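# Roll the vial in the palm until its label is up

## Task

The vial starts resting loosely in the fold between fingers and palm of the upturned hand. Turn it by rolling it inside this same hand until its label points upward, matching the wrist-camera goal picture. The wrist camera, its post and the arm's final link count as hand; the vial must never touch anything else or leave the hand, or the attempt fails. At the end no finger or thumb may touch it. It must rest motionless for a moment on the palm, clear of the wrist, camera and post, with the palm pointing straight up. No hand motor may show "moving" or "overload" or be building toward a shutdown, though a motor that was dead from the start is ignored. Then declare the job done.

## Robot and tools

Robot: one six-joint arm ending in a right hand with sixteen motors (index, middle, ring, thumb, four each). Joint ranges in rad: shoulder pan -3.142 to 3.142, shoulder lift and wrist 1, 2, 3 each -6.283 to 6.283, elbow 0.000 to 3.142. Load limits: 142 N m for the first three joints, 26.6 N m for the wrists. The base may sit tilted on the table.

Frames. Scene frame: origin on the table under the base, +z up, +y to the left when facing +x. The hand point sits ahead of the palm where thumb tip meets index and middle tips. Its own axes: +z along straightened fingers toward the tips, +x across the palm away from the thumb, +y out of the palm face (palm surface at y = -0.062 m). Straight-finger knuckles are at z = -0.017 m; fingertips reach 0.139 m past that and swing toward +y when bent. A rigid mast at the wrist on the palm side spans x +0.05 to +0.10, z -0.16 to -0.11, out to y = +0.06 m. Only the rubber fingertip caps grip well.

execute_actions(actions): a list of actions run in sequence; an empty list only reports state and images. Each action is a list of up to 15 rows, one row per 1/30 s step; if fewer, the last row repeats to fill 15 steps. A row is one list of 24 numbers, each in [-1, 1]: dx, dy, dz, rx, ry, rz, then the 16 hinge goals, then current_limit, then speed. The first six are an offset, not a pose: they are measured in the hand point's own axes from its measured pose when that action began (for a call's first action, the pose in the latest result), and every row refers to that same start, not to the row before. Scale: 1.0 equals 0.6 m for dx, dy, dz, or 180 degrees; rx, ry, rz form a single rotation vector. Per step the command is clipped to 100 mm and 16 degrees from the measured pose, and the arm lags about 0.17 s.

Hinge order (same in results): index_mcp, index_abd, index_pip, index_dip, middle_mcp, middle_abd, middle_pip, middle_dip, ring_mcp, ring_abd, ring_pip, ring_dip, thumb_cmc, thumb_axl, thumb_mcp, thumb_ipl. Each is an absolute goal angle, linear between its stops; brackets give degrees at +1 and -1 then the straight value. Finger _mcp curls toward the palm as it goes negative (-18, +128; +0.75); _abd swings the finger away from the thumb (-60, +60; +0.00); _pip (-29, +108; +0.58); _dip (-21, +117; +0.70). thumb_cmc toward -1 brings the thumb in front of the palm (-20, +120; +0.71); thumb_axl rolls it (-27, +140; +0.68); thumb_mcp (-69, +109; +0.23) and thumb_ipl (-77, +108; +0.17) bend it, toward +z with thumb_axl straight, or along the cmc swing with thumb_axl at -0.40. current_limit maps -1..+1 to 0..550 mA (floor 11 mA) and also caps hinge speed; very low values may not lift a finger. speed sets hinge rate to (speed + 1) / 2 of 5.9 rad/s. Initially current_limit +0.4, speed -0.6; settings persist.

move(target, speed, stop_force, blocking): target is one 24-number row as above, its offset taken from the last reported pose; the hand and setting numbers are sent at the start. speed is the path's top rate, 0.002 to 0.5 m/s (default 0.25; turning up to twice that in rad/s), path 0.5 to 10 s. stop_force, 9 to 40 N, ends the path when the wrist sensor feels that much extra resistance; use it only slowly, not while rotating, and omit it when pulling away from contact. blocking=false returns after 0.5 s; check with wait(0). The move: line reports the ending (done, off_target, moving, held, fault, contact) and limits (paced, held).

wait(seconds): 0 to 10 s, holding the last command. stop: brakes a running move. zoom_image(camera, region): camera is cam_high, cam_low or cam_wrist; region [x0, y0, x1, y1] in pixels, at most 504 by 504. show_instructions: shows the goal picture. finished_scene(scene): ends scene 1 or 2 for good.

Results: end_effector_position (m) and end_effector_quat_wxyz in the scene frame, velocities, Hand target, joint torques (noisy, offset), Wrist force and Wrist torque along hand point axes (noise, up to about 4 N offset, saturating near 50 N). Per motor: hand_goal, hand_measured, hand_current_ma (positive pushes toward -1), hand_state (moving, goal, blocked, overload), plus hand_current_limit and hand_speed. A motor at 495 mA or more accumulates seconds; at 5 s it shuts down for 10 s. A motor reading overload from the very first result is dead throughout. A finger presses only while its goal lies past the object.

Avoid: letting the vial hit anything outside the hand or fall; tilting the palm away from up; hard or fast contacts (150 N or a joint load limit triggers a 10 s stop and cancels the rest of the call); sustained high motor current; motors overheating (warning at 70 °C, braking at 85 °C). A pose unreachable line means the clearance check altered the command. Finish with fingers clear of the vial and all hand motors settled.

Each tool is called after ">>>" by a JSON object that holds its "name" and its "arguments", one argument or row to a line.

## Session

>>> {"name": "execute_actions", "arguments": {
  "actions": []
}}

>>> {"name": "show_instructions", "arguments": {

}}

Scene clock: 0.00 s.
end_effector_position=(+0.6086, +0.0525, +0.4105) hand_goal=(+0.046, +0.000, -0.008, +0.280, +0.046, +0.000, -0.008, +0.280, +0.046, +0.000, -0.008, +0.280, -0.104, +0.266, +0.032, -0.018) hand_measured=(+0.060, +0.000, -0.006, +0.282, +0.060, +0.000, -0.006, +0.282, +0.062, +0.000, -0.004, +0.282, -0.090, +0.270, +0.034, -0.016) hand_current_ma=(+86, +0, +14, +12, +86, +0, +14, +12, +90, +0, +15, +13, +69, +26, +10, +11) hand_state=(goal, goal, goal, goal, goal, goal, goal, goal, goal, goal, goal, goal, goal, goal, goal, goal) hand_current_limit=0.40 hand_speed=-0.60 end_effector_quat_wxyz=(+0.492, +0.477, +0.532, +0.498) end_effector_velocity=(+0.000, -0.001, -0.000) end_effector_angular_velocity=(-0.001, +0.000, -0.002)
Joint positions: [-0.17  -1.171  2.239 -4.192 -1.301 -0.051]
Joint velocities: [-0.002 -0.     0.     0.     0.    -0.001]
Joint torques (N m, as the arm reports them, + toward a larger angle): no reading
Wrist force (N, on the end effector, along its own x y z axes, offset not removed): no reading
Wrist torque (N m, same axes, about the end effector's origin, offset not removed): no reading
Hand target: +0.609, +0.052, +0.411; +0.492, +0.477, +0.532, +0.498

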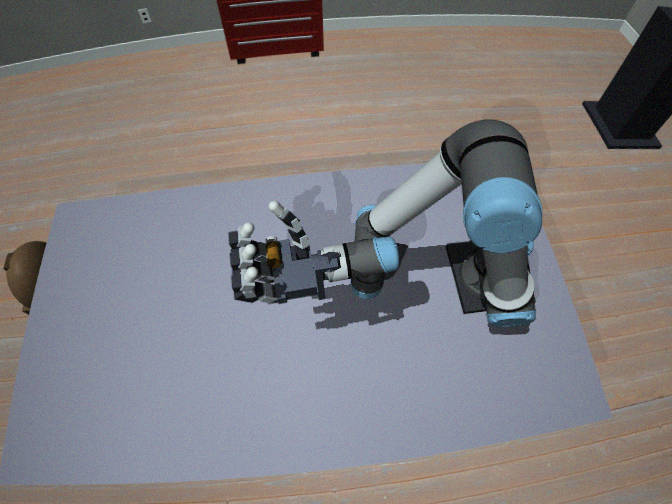

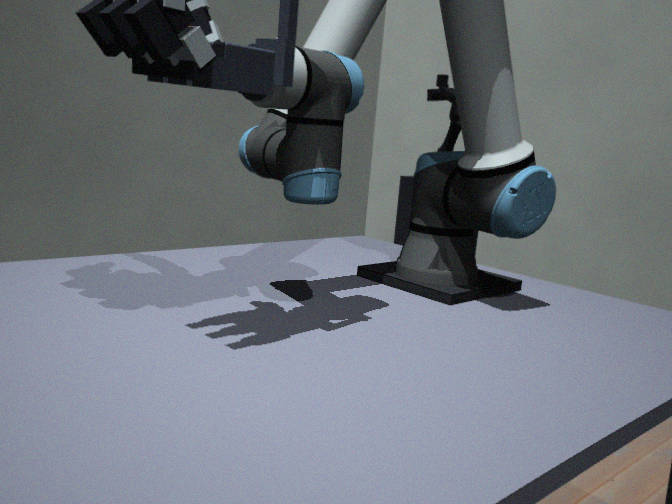

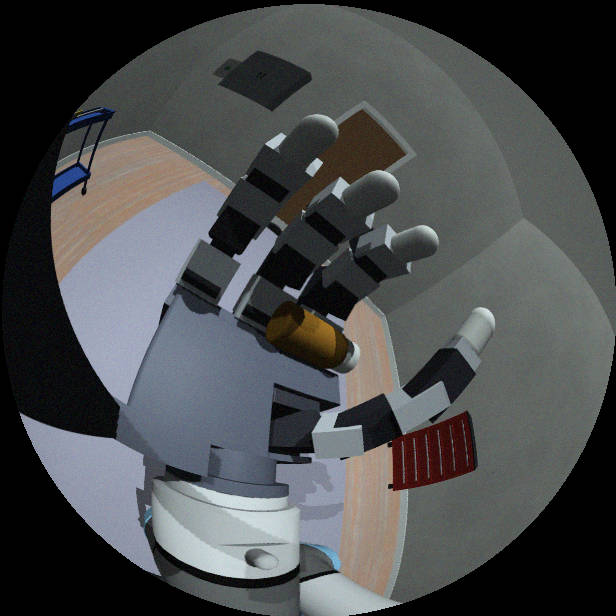

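Reference images for this scene: goal picture from the wrist camera place.

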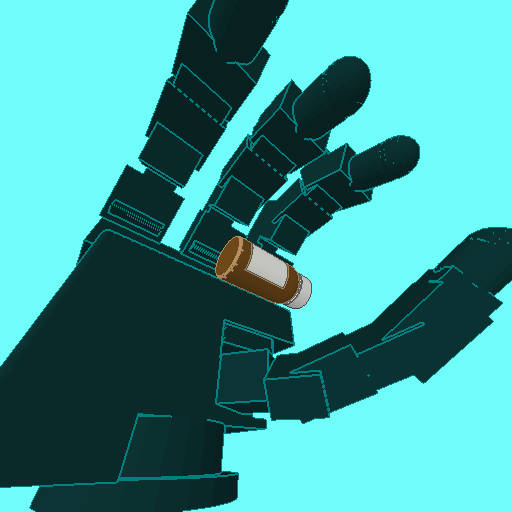

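Use the index.

>>> {"name": "move", "arguments": {
  "target": [0,0,0,0,0,0,0.25,0,-0.2,-0.9,0.15,0,0,0.28,0.15,0,0,0.28,-0.1,0.27,0.03,0,0.4,-0.4]
}}

>>> {"name": "move", "arguments": {
  "target": [0,0,0,0,0,0,0.25,0,-0.7,-0.9,0.15,0,0,0.28,0.15,0,0,0.28,-0.1,0.27,0.03,0,0.4,-0.7]
}}

>>> {"name": "move", "arguments": {
  "target": [0,0,0,0,0,0,0.6,0,-1,-0.9,0.15,0,0,0.28,0.15,0,0,0.28,-0.1,0.27,0.03,0,0.4,-0.85]
}}

>>> {"name": "zoom_image", "arguments": {
  "camera": "cam_high",
  "region": [215,215,335,305]
}}

Scene clock: 1.67 s.
end_effector_position=(+0.6086, +0.0525, +0.4105) hand_goal=(+0.250, +0.000, -0.200, -0.900, +0.150, +0.000, +0.000, +0.280, +0.150, +0.000, +0.000, +0.280, -0.100, +0.270, +0.030, +0.000) hand_measured=(+0.254, +0.000, -0.198, -0.898, +0.154, +0.000, -0.002, +0.282, +0.156, +0.000, -0.002, +0.282, -0.090, +0.270, +0.032, -0.002) hand_current_ma=(+29, +0, +13, +11, +28, +0, -10, +12, +30, +0, -11, +12, +48, +2, +11, -19) hand_state=(goal, goal, goal, goal, goal, goal, goal, goal, goal, goal, goal, goal, goal, goal, goal, goal) hand_current_limit=0.40 hand_speed=-0.40 end_effector_quat_wxyz=(+0.492, +0.477, +0.532, +0.498) end_effector_velocity=(-0.000, -0.001, +0.000) end_effector_angular_velocity=(-0.001, -0.000, -0.002)
Joint positions: [-0.17  -1.171  2.239 -4.192 -1.301 -0.051]
Joint velocities: [-0.001 -0.     0.    -0.    -0.001 -0.   ]
Joint torques (N m, as the arm reports them, + toward a larger angle): [  0.24 -30.08 -13.1   -2.78  -0.38  -0.08]
Wrist force (N, on the end effector, along its own x y z axes, offset not removed): [-0.5 -0.8 0.4]
Wrist torque (N m, same axes, about the end effector's origin, offset not removed): [-0.24 0.12 -0.18]
Hand target: +0.609, +0.052, +0.411; +0.492, +0.477, +0.532, +0.498
Off the commanded pose: 0.000 m, 0 deg.
move: done

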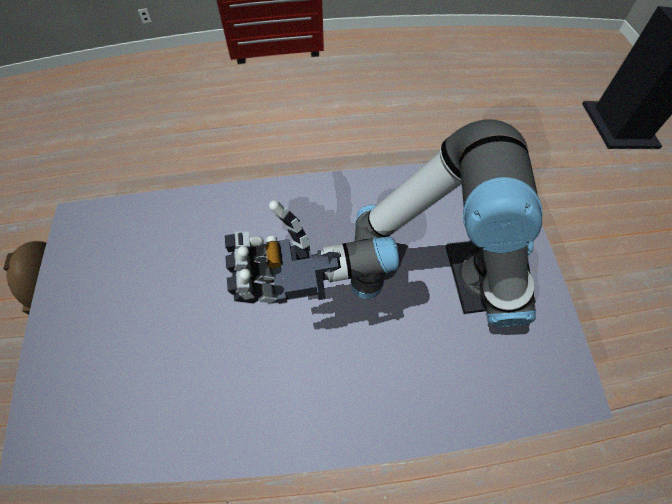

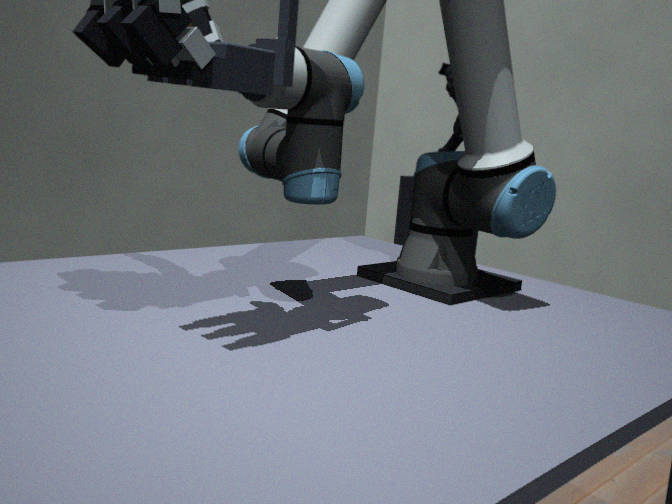

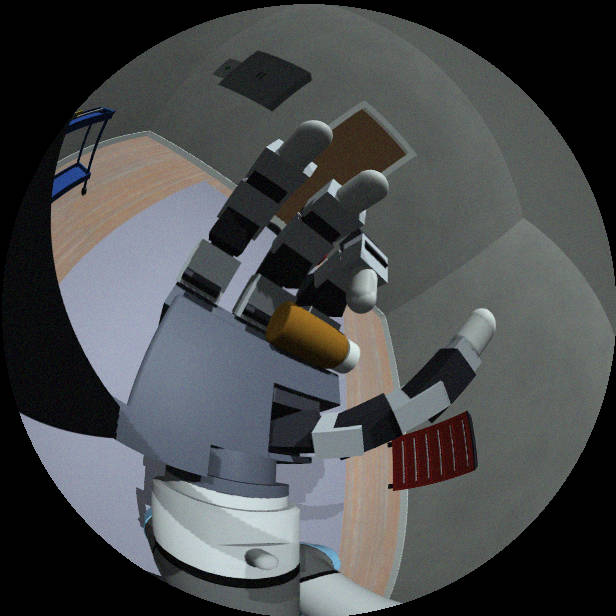

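Scene clock: 2.47 s.
end_effector_position=(+0.6086, +0.0525, +0.4105) hand_goal=(+0.250, +0.000, -0.700, -0.900, +0.150, +0.000, +0.000, +0.280, +0.150, +0.000, +0.000, +0.280, -0.100, +0.270, +0.030, +0.000) hand_measured=(+0.266, -0.002, -0.556, -0.888, +0.154, +0.000, -0.002, +0.282, +0.156, +0.000, -0.002, +0.282, -0.090, +0.270, +0.032, -0.002) hand_current_ma=(+100, -6, +385, +65, +28, +0, -10, +12, +30, +0, -11, +12, +48, +2, +11, -19) hand_state=(goal, goal, blocked, goal, goal, goal, goal, goal, goal, goal, goal, goal, goal, goal, goal, goal) hand_current_limit=0.40 hand_speed=-0.70 end_effector_quat_wxyz=(+0.492, +0.477, +0.532, +0.498) end_effector_velocity=(+0.000, +0.000, -0.000) end_effector_angular_velocity=(+0.001, +0.001, +0.001)
Joint positions: [-0.17  -1.171  2.239 -4.192 -1.301 -0.051]
Joint velocities: [ 0.001 -0.     0.     0.001  0.     0.001]
Joint torques (N m, as the arm reports them, + toward a larger angle): [  0.38 -29.89 -12.54  -2.85  -0.28  -0.15]
Wrist force (N, on the end effector, along its own x y z axes, offset not removed): [-0.8 -0.6 -1.5]
Wrist torque (N m, same axes, about the end effector's origin, offset not removed): [0.00 0.11 -0.18]
Hand target: +0.609, +0.052, +0.411; +0.492, +0.477, +0.532, +0.498
Off the commanded pose: 0.000 m, 0 deg.
move: done

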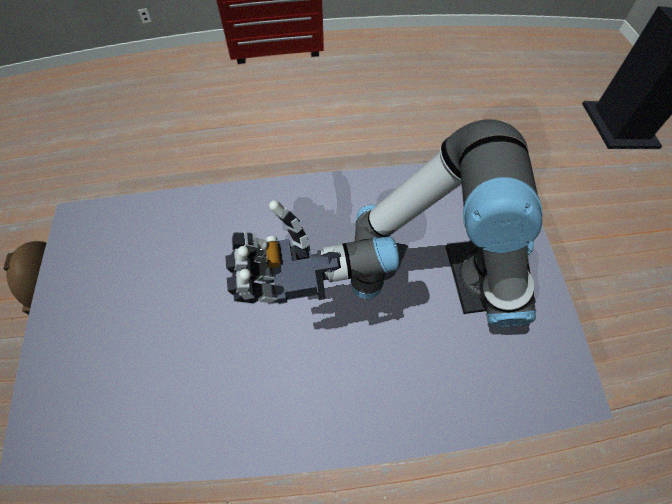

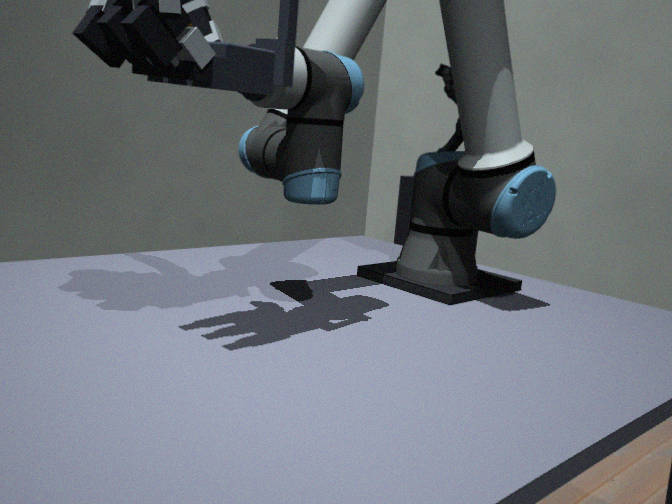

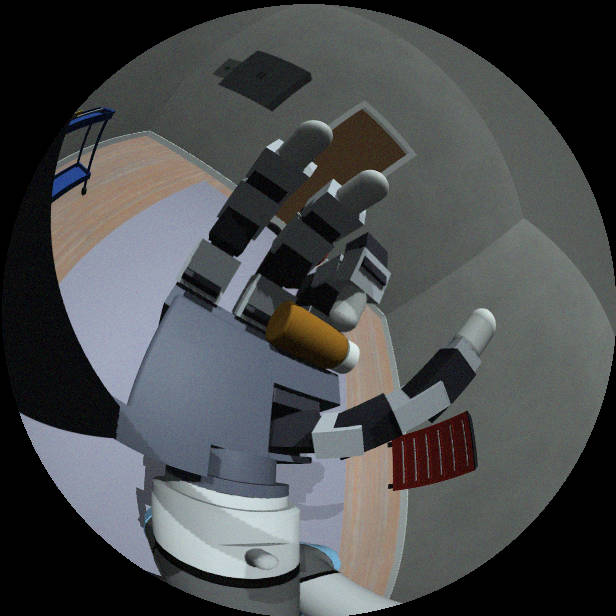

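Scene clock: 3.73 s.
end_effector_position=(+0.6086, +0.0525, +0.4105) hand_goal=(+0.600, +0.000, -1.000, -0.900, +0.150, +0.000, +0.000, +0.280, +0.150, +0.000, +0.000, +0.280, -0.100, +0.270, +0.030, +0.000) hand_measured=(+0.606, -0.002, -0.810, -0.886, +0.154, +0.000, -0.002, +0.282, +0.156, +0.000, -0.002, +0.282, -0.090, +0.270, +0.032, -0.002) hand_current_ma=(+30, -6, +385, +81, +28, +0, -10, +12, +30, +0, -11, +12, +48, +2, +11, -19) hand_state=(goal, goal, blocked, goal, goal, goal, goal, goal, goal, goal, goal, goal, goal, goal, goal, goal) hand_current_limit=0.40 hand_speed=-0.85 end_effector_quat_wxyz=(+0.492, +0.477, +0.532, +0.498) end_effector_velocity=(-0.000, +0.000, -0.000) end_effector_angular_velocity=(-0.001, -0.000, +0.000)
Joint positions: [-0.17  -1.171  2.239 -4.192 -1.301 -0.051]
Joint velocities: [-0.     0.     0.    -0.     0.    -0.001]
Joint torques (N m, as the arm reports them, + toward a larger angle): [ -0.06 -30.36 -12.42  -2.64  -0.24  -0.14]
Wrist force (N, on the end effector, along its own x y z axes, offset not removed): [-0.7 -2.0 0.4]
Wrist torque (N m, same axes, about the end effector's origin, offset not removed): [-0.33 0.11 -0.17]
Hand target: +0.609, +0.052, +0.411; +0.492, +0.477, +0.532, +0.498
Off the commanded pose: 0.000 m, 0 deg.
move: done

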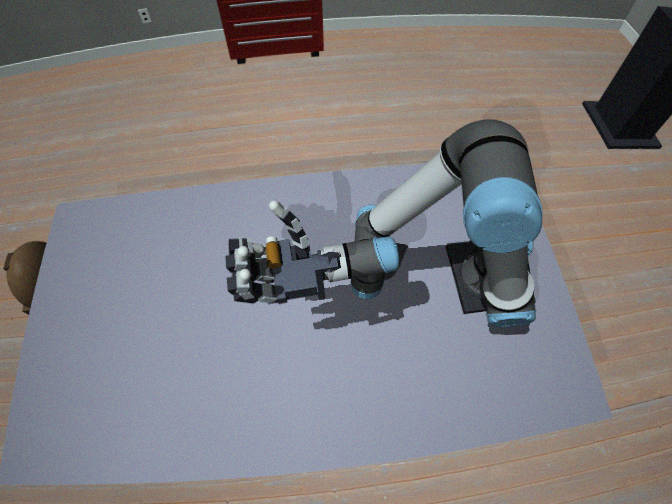

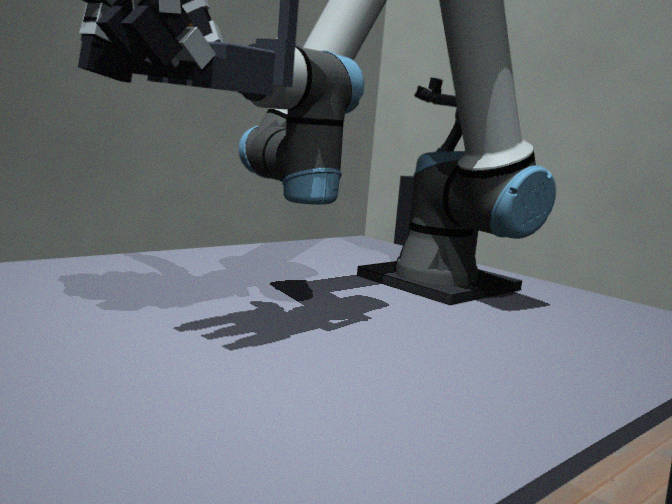

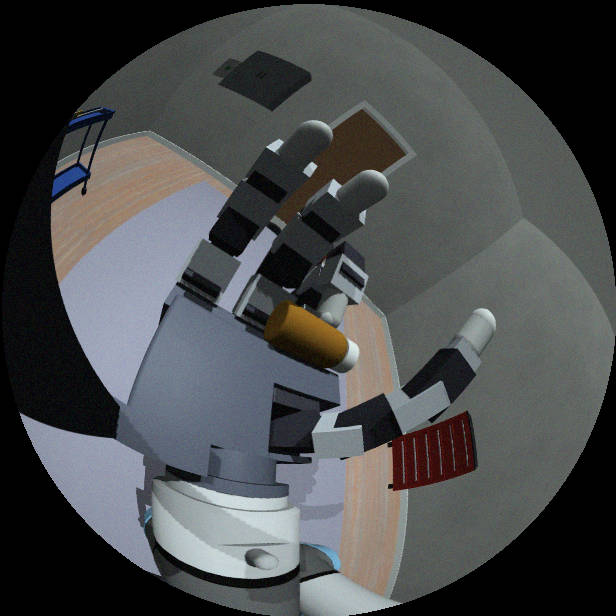

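Region (215, 215, 335, 305) of cam_high's 672x504 image, scaled by 4.200, with more detail than that image has; it fills the top 378 rows of this view, and the rest is white.

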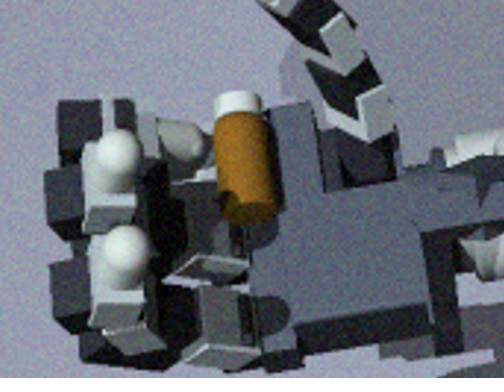

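Two more cycles, levelling first.

>>> {"name": "execute_actions", "arguments": {
  "actions": [
    [[0,0,0,0,0,0.008,0.65,0,-0.3,-0.9,0.15,0,0,0.28,0.15,0,0,0.28,-0.1,0.27,0.03,0,0.4,-0.2]],
    [[0,0,0,0,0,0.008,0.22,0,-0.3,-0.9,0.15,0,0,0.28,0.15,0,0,0.28,-0.1,0.27,0.03,0,0.4,-0.4]],
    [[0,0,0,0,0,0,0.22,0,-0.7,-0.9,0.15,0,0,0.28,0.15,0,0,0.28,-0.1,0.27,0.03,0,0.4,-0.55]],
    [[0,0,0,0,0,0,0.6,0,-1,-0.9,0.15,0,0,0.28,0.15,0,0,0.28,-0.1,0.27,0.03,0,0.4,-0.82]],
    [[0,0,0,0,0,0,0.6,0,-1,-0.9,0.15,0,0,0.28,0.15,0,0,0.28,-0.1,0.27,0.03,0,0.4,-0.82]],
    [[0,0,0,0,0,0,0.65,0,-0.3,-0.9,0.15,0,0,0.28,0.15,0,0,0.28,-0.1,0.27,0.03,0,0.4,-0.2]],
    [[0,0,0,0,0,0,0.22,0,-0.3,-0.9,0.15,0,0,0.28,0.15,0,0,0.28,-0.1,0.27,0.03,0,0.4,-0.4]]
  ]
}}

>>> {"name": "execute_actions", "arguments": {
  "actions": [
    [[0,0,0,0,0,0,0.22,0,-0.7,-0.9,0.15,0,0,0.28,0.15,0,0,0.28,-0.1,0.27,0.03,0,0.4,-0.55]],
    [[0,0,0,0,0,0,0.6,0,-1,-0.9,0.15,0,0,0.28,0.15,0,0,0.28,-0.1,0.27,0.03,0,0.4,-0.82]],
    [[0,0,0,0,0,0,0.6,0,-1,-0.9,0.15,0,0,0.28,0.15,0,0,0.28,-0.1,0.27,0.03,0,0.4,-0.82]],
    [[0,0,0,0,0,0,0.65,0,-0.3,-0.9,0.15,0,0,0.28,0.15,0,0,0.28,-0.1,0.27,0.03,0,0.4,-0.2]],
    [[0,0,0,0,0,0,0.22,0,-0.3,-0.9,0.15,0,0,0.28,0.15,0,0,0.28,-0.1,0.27,0.03,0,0.4,-0.4]]
  ]
}}

>>> {"name": "zoom_image", "arguments": {
  "camera": "cam_high",
  "region": [215,215,335,305]
}}

Scene clock: 7.67 s.
end_effector_position=(+0.6086, +0.0525, +0.4105) hand_goal=(+0.220, +0.000, -0.300, -0.900, +0.150, +0.000, +0.000, +0.280, +0.150, +0.000, +0.000, +0.280, -0.100, +0.270, +0.030, +0.000) hand_measured=(+0.368, -0.002, -0.302, -0.898, +0.154, +0.000, -0.002, +0.282, +0.156, +0.000, -0.002, +0.282, -0.090, +0.270, +0.032, -0.002) hand_current_ma=(+136, -10, -12, +11, +29, +0, -10, +12, +31, +0, -11, +12, +48, +2, +11, -19) hand_state=(moving, goal, goal, goal, goal, goal, goal, goal, goal, goal, goal, goal, goal, goal, goal, goal) hand_current_limit=0.40 hand_speed=-0.40 end_effector_quat_wxyz=(+0.479, +0.490, +0.519, +0.510) end_effector_velocity=(+0.000, -0.000, -0.000) end_effector_angular_velocity=(-0.001, +0.000, -0.001)
Joint positions: [-0.159 -1.173  2.238 -4.189 -1.312 -0.001]
Joint velocities: [ 0.     0.     0.     0.    -0.001 -0.001]
Joint torques (N m, as the arm reports them, + toward a larger angle): [  8.12 -40.31 -22.58  -0.27  -1.24   0.97]
Wrist force (N, on the end effector, along its own x y z axes, offset not removed): [-2.4 -2.1 -0.2]
Wrist torque (N m, same axes, about the end effector's origin, offset not removed): [-0.20 0.38 -0.26]
Hand target: +0.609, +0.052, +0.411; +0.479, +0.490, +0.519, +0.510
Off the commanded pose: 0.000 m, 0 deg.

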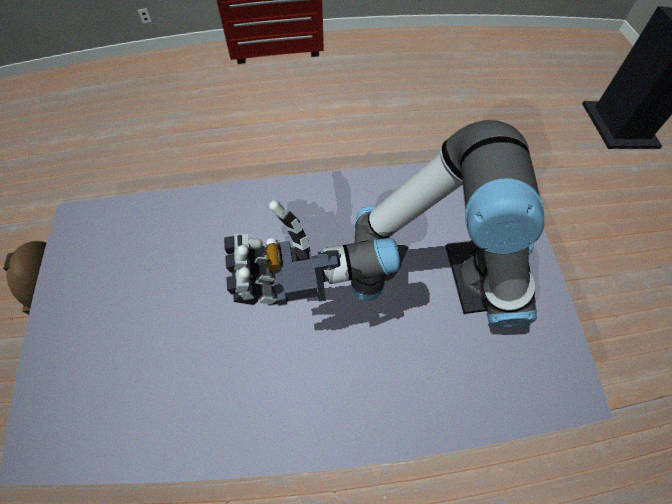

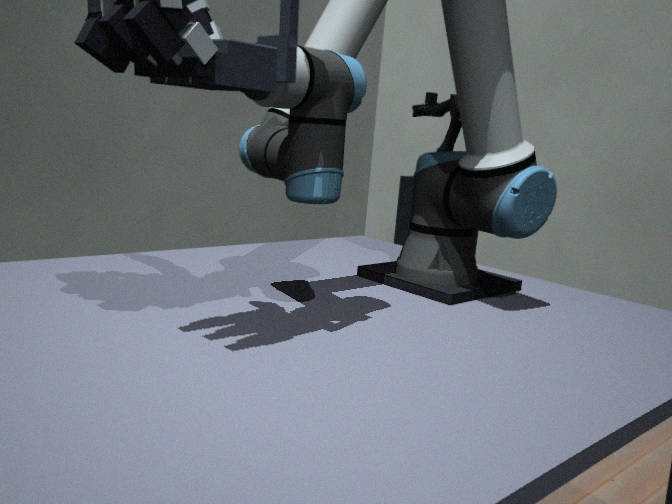

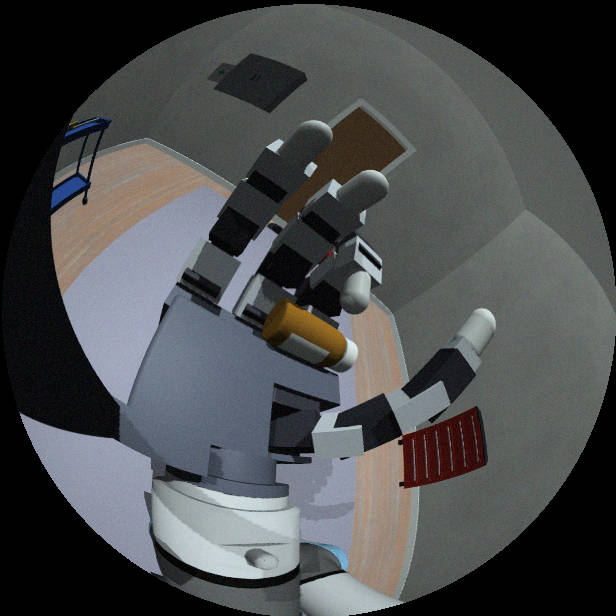

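Scene clock: 10.17 s.
end_effector_position=(+0.6086, +0.0525, +0.4105) hand_goal=(+0.220, +0.000, -0.300, -0.900, +0.150, +0.000, +0.000, +0.280, +0.150, +0.000, +0.000, +0.280, -0.100, +0.270, +0.030, +0.000) hand_measured=(+0.368, -0.002, -0.302, -0.898, +0.154, +0.000, -0.002, +0.282, +0.156, +0.000, -0.002, +0.282, -0.090, +0.270, +0.032, -0.002) hand_current_ma=(+136, -9, -12, +11, +29, +0, -10, +12, +31, +0, -11, +12, +48, +2, +11, -19) hand_state=(moving, goal, goal, goal, goal, goal, goal, goal, goal, goal, goal, goal, goal, goal, goal, goal) hand_current_limit=0.40 hand_speed=-0.40 end_effector_quat_wxyz=(+0.479, +0.490, +0.519, +0.510) end_effector_velocity=(+0.000, -0.000, -0.000) end_effector_angular_velocity=(-0.001, +0.000, -0.001)
Joint positions: [-0.159 -1.173  2.238 -4.189 -1.312 -0.001]
Joint velocities: [-0.001  0.     0.     0.    -0.    -0.001]
Joint torques (N m, as the arm reports them, + toward a larger angle): [  7.99 -40.42 -22.98  -0.38  -1.3    0.96]
Wrist force (N, on the end effector, along its own x y z axes, offset not removed): [-0.9 -1.7 0.7]
Wrist torque (N m, same axes, about the end effector's origin, offset not removed): [-0.29 0.12 -0.21]
Hand target: +0.609, +0.052, +0.411; +0.479, +0.490, +0.519, +0.510
Off the commanded pose: 0.000 m, 0 deg.

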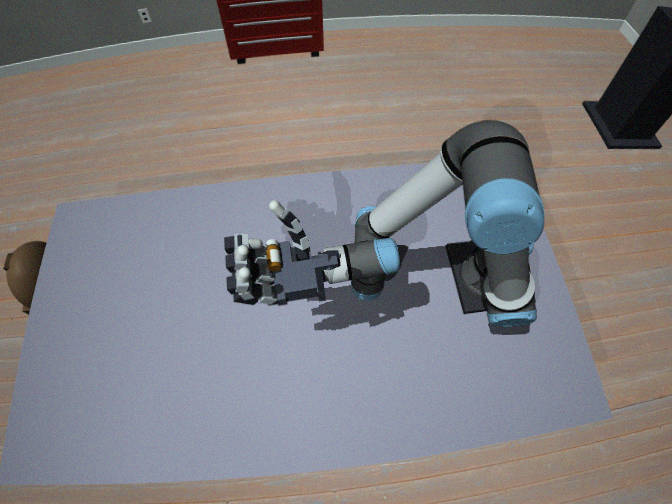

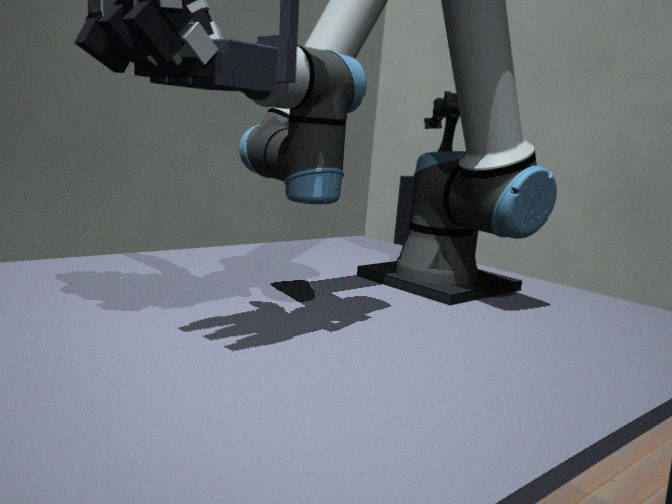

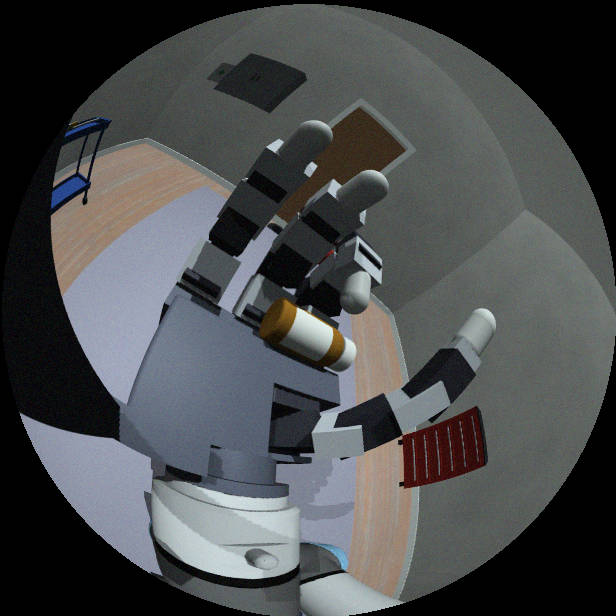

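Region (215, 215, 335, 305) of cam_high's 672x504 image, scaled by 4.200, with more detail than that image has; it fills the top 378 rows of this view, and the rest is white.

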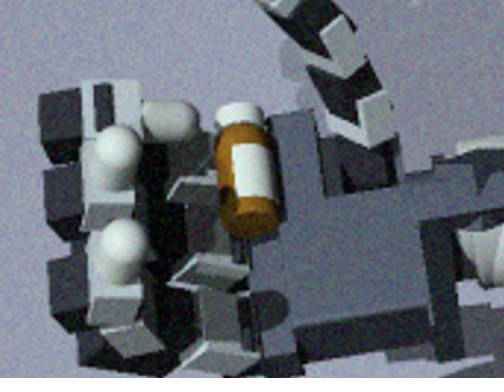

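About 30° more: half stroke.

>>> {"name": "execute_actions", "arguments": {
  "actions": [
    [[0,0,0,0,0,0,0.22,0,-0.68,-0.9,0.25,0,0,0.28,0.15,0,0,0.28,-0.1,0.27,0.03,0,0.4,-0.55]],
    [[0,0,0,0,0,0,0.34,0,-0.68,-0.9,0.25,0,0,0.28,0.15,0,0,0.28,-0.1,0.27,0.03,0,0.4,-0.82]],
    [[0,0,0,0,0,0,0.34,0,-0.68,-0.9,0.25,0,0,0.28,0.15,0,0,0.28,-0.1,0.27,0.03,0,0.4,-0.82]],
    [[0,0,0,0,0,0,0.4,0,-0.2,-0.9,0.25,0,0,0.28,0.15,0,0,0.28,-0.1,0.27,0.03,0,0.4,-0.4]],
    [[0,0,0,0,0,0,0.4,0,-0.2,-0.9,0.25,0,0,0.28,0.15,0,0,0.28,-0.1,0.27,0.03,0,0.4,-0.4]]
  ]
}}

>>> {"name": "zoom_image", "arguments": {
  "camera": "cam_high",
  "region": [215,215,335,305]
}}

Scene clock: 12.90 s.
end_effector_position=(+0.6086, +0.0525, +0.4105) hand_goal=(+0.400, +0.000, -0.200, -0.900, +0.250, +0.000, +0.000, +0.280, +0.150, +0.000, +0.000, +0.280, -0.100, +0.270, +0.030, +0.000) hand_measured=(+0.406, -0.002, -0.202, -0.898, +0.256, +0.000, -0.002, +0.282, +0.156, +0.000, -0.002, +0.282, -0.090, +0.270, +0.032, -0.002) hand_current_ma=(+34, -9, -13, +11, +34, +0, -8, +12, +31, +0, -11, +12, +48, +2, +11, -19) hand_state=(goal, goal, goal, goal, goal, goal, goal, goal, goal, goal, goal, goal, goal, goal, goal, goal) hand_current_limit=0.40 hand_speed=-0.40 end_effector_quat_wxyz=(+0.479, +0.490, +0.519, +0.510) end_effector_velocity=(-0.000, -0.000, -0.000) end_effector_angular_velocity=(-0.000, +0.000, +0.000)
Joint positions: [-0.159 -1.173  2.238 -4.189 -1.312 -0.001]
Joint velocities: [-0.     0.     0.    -0.     0.001 -0.   ]
Joint torques (N m, as the arm reports them, + toward a larger angle): [  8.12 -40.39 -22.34  -0.41  -1.29   1.02]
Wrist force (N, on the end effector, along its own x y z axes, offset not removed): [-1.9 -1.3 -0.5]
Wrist torque (N m, same axes, about the end effector's origin, offset not removed): [-0.15 0.34 -0.27]
Hand target: +0.609, +0.052, +0.411; +0.479, +0.490, +0.519, +0.510
Off the commanded pose: 0.000 m, 0 deg.

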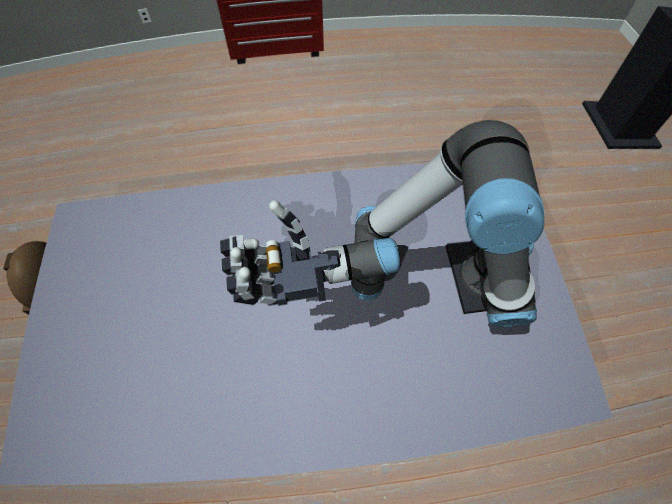

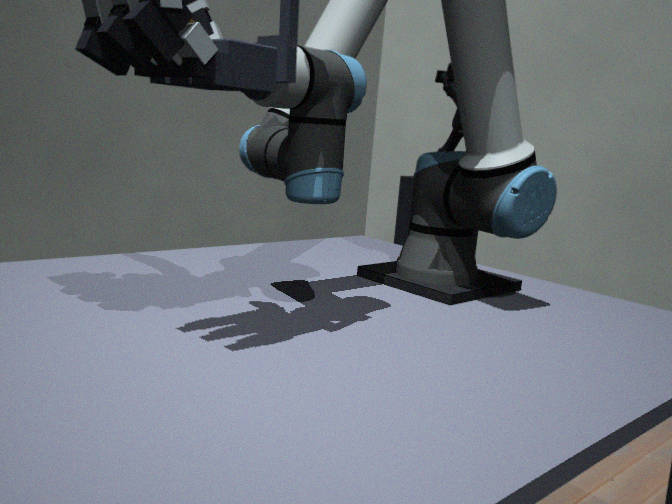

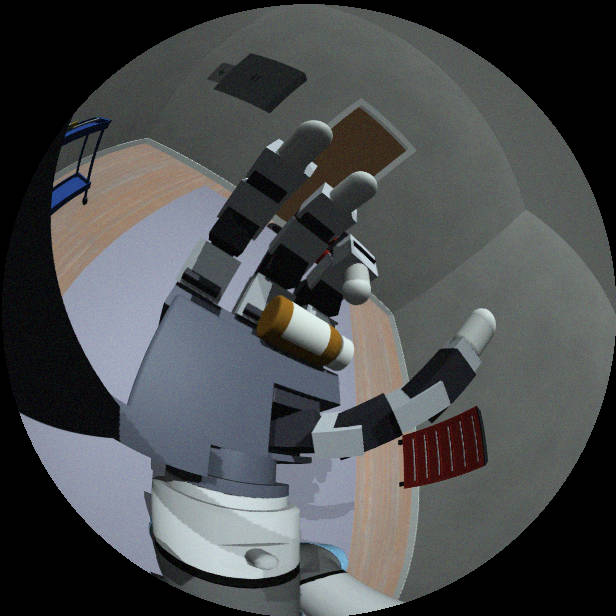

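Region (215, 215, 335, 305) of cam_high's 672x504 image, scaled by 4.200, with more detail than that image has; it fills the top 378 rows of this view, and the rest is white.

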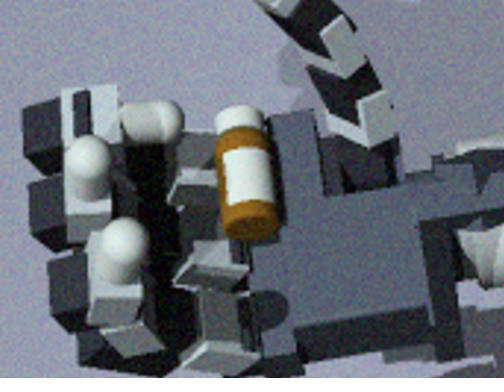

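Roughly 12° short; one more small stroke.

>>> {"name": "execute_actions", "arguments": {
  "actions": [
    [[0,0,0,0,0,0,0.24,0,-0.68,-0.9,0.25,0,0,0.28,0.15,0,0,0.28,-0.1,0.27,0.03,0,0.4,-0.45]],
    [[0,0,0,0,0,0,0.34,0,-0.68,-0.9,0.25,0,0,0.28,0.15,0,0,0.28,-0.1,0.27,0.03,0,0.4,-0.82]],
    [[0,0,0,0,0,0,0.34,0,-0.68,-0.9,0.25,0,0,0.28,0.15,0,0,0.28,-0.1,0.27,0.03,0,0.4,-0.82]],
    [[0,0,0,0,0,0,0.4,0,-0.2,-0.9,0.25,0,0,0.28,0.15,0,0,0.28,-0.1,0.27,0.03,0,0.4,-0.4]],
    [[0,0,0,0,0,0,0.4,0,-0.2,-0.9,0.25,0,0,0.28,0.15,0,0,0.28,-0.1,0.27,0.03,0,0.4,-0.4]]
  ]
}}

>>> {"name": "zoom_image", "arguments": {
  "camera": "cam_high",
  "region": [215,215,335,305]
}}

Scene clock: 15.63 s.
end_effector_position=(+0.6086, +0.0525, +0.4105) hand_goal=(+0.400, +0.000, -0.200, -0.900, +0.250, +0.000, +0.000, +0.280, +0.150, +0.000, +0.000, +0.280, -0.100, +0.270, +0.030, +0.000) hand_measured=(+0.406, -0.002, -0.202, -0.898, +0.256, +0.000, -0.002, +0.282, +0.156, +0.000, -0.002, +0.282, -0.090, +0.270, +0.032, -0.002) hand_current_ma=(+34, -14, -13, +11, +34, +0, -8, +12, +31, +0, -11, +12, +48, +2, +11, -19) hand_state=(goal, goal, goal, goal, goal, goal, goal, goal, goal, goal, goal, goal, goal, goal, goal, goal) hand_current_limit=0.40 hand_speed=-0.40 end_effector_quat_wxyz=(+0.479, +0.490, +0.519, +0.510) end_effector_velocity=(-0.000, +0.001, -0.000) end_effector_angular_velocity=(+0.000, -0.000, +0.002)
Joint positions: [-0.159 -1.173  2.238 -4.189 -1.312 -0.001]
Joint velocities: [ 0.001 -0.     0.    -0.     0.001  0.   ]
Joint torques (N m, as the arm reports them, + toward a larger angle): [  7.77 -40.11 -23.27  -0.45  -1.24   0.99]
Wrist force (N, on the end effector, along its own x y z axes, offset not removed): [-0.4 -0.8 1.0]
Wrist torque (N m, same axes, about the end effector's origin, offset not removed): [-0.31 0.00 -0.10]
Hand target: +0.609, +0.052, +0.411; +0.479, +0.490, +0.519, +0.510
Off the commanded pose: 0.000 m, 0 deg.

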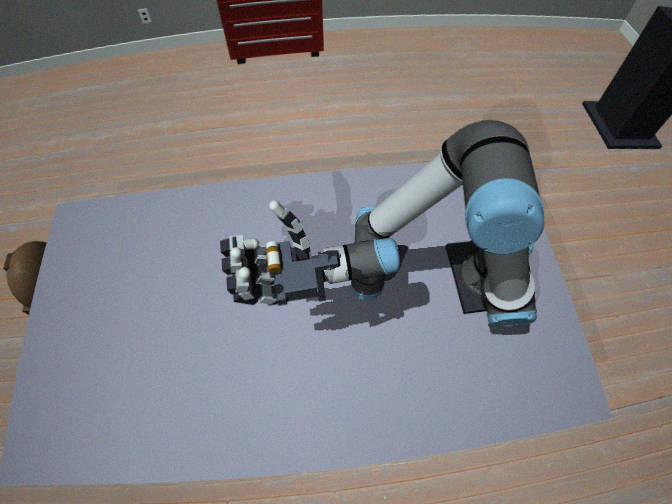

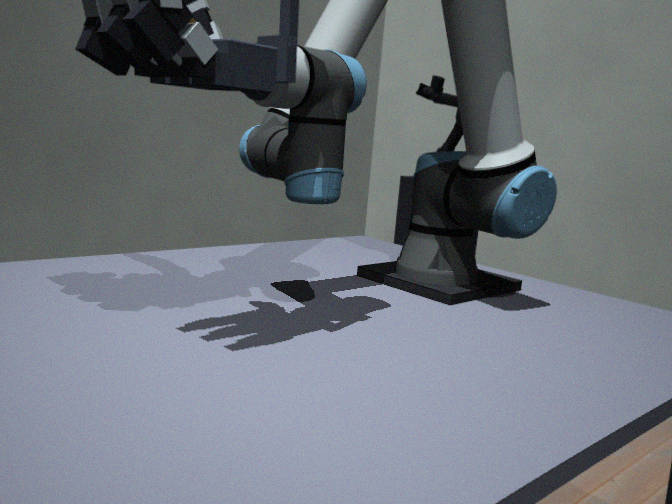

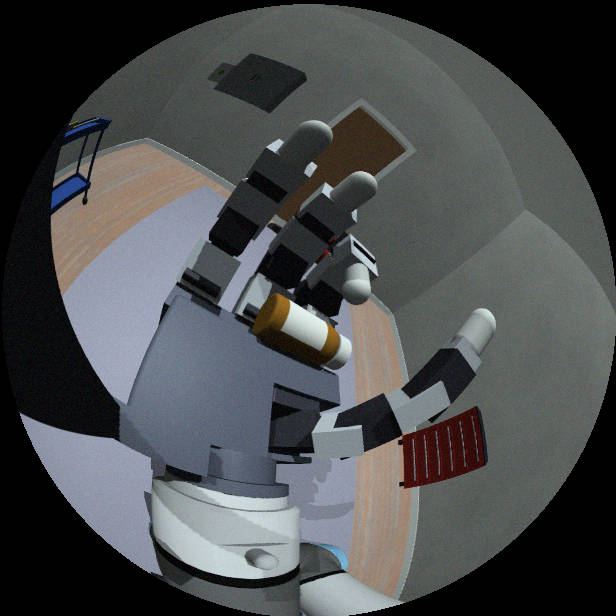

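Region (215, 215, 335, 305) of cam_high's 672x504 image, scaled by 4.200, with more detail than that image has; it fills the top 378 rows of this view, and the rest is white.

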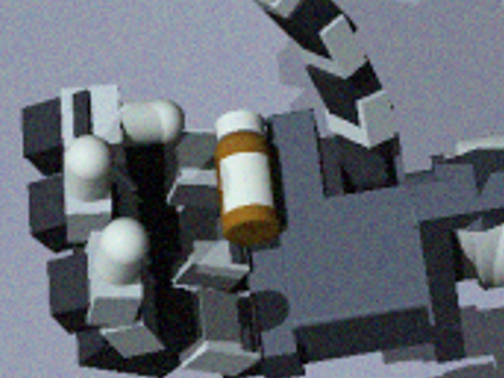

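>>> {"name": "finished_scene", "arguments": {
  "scene": 2
}}

The scene is finished: the task was done.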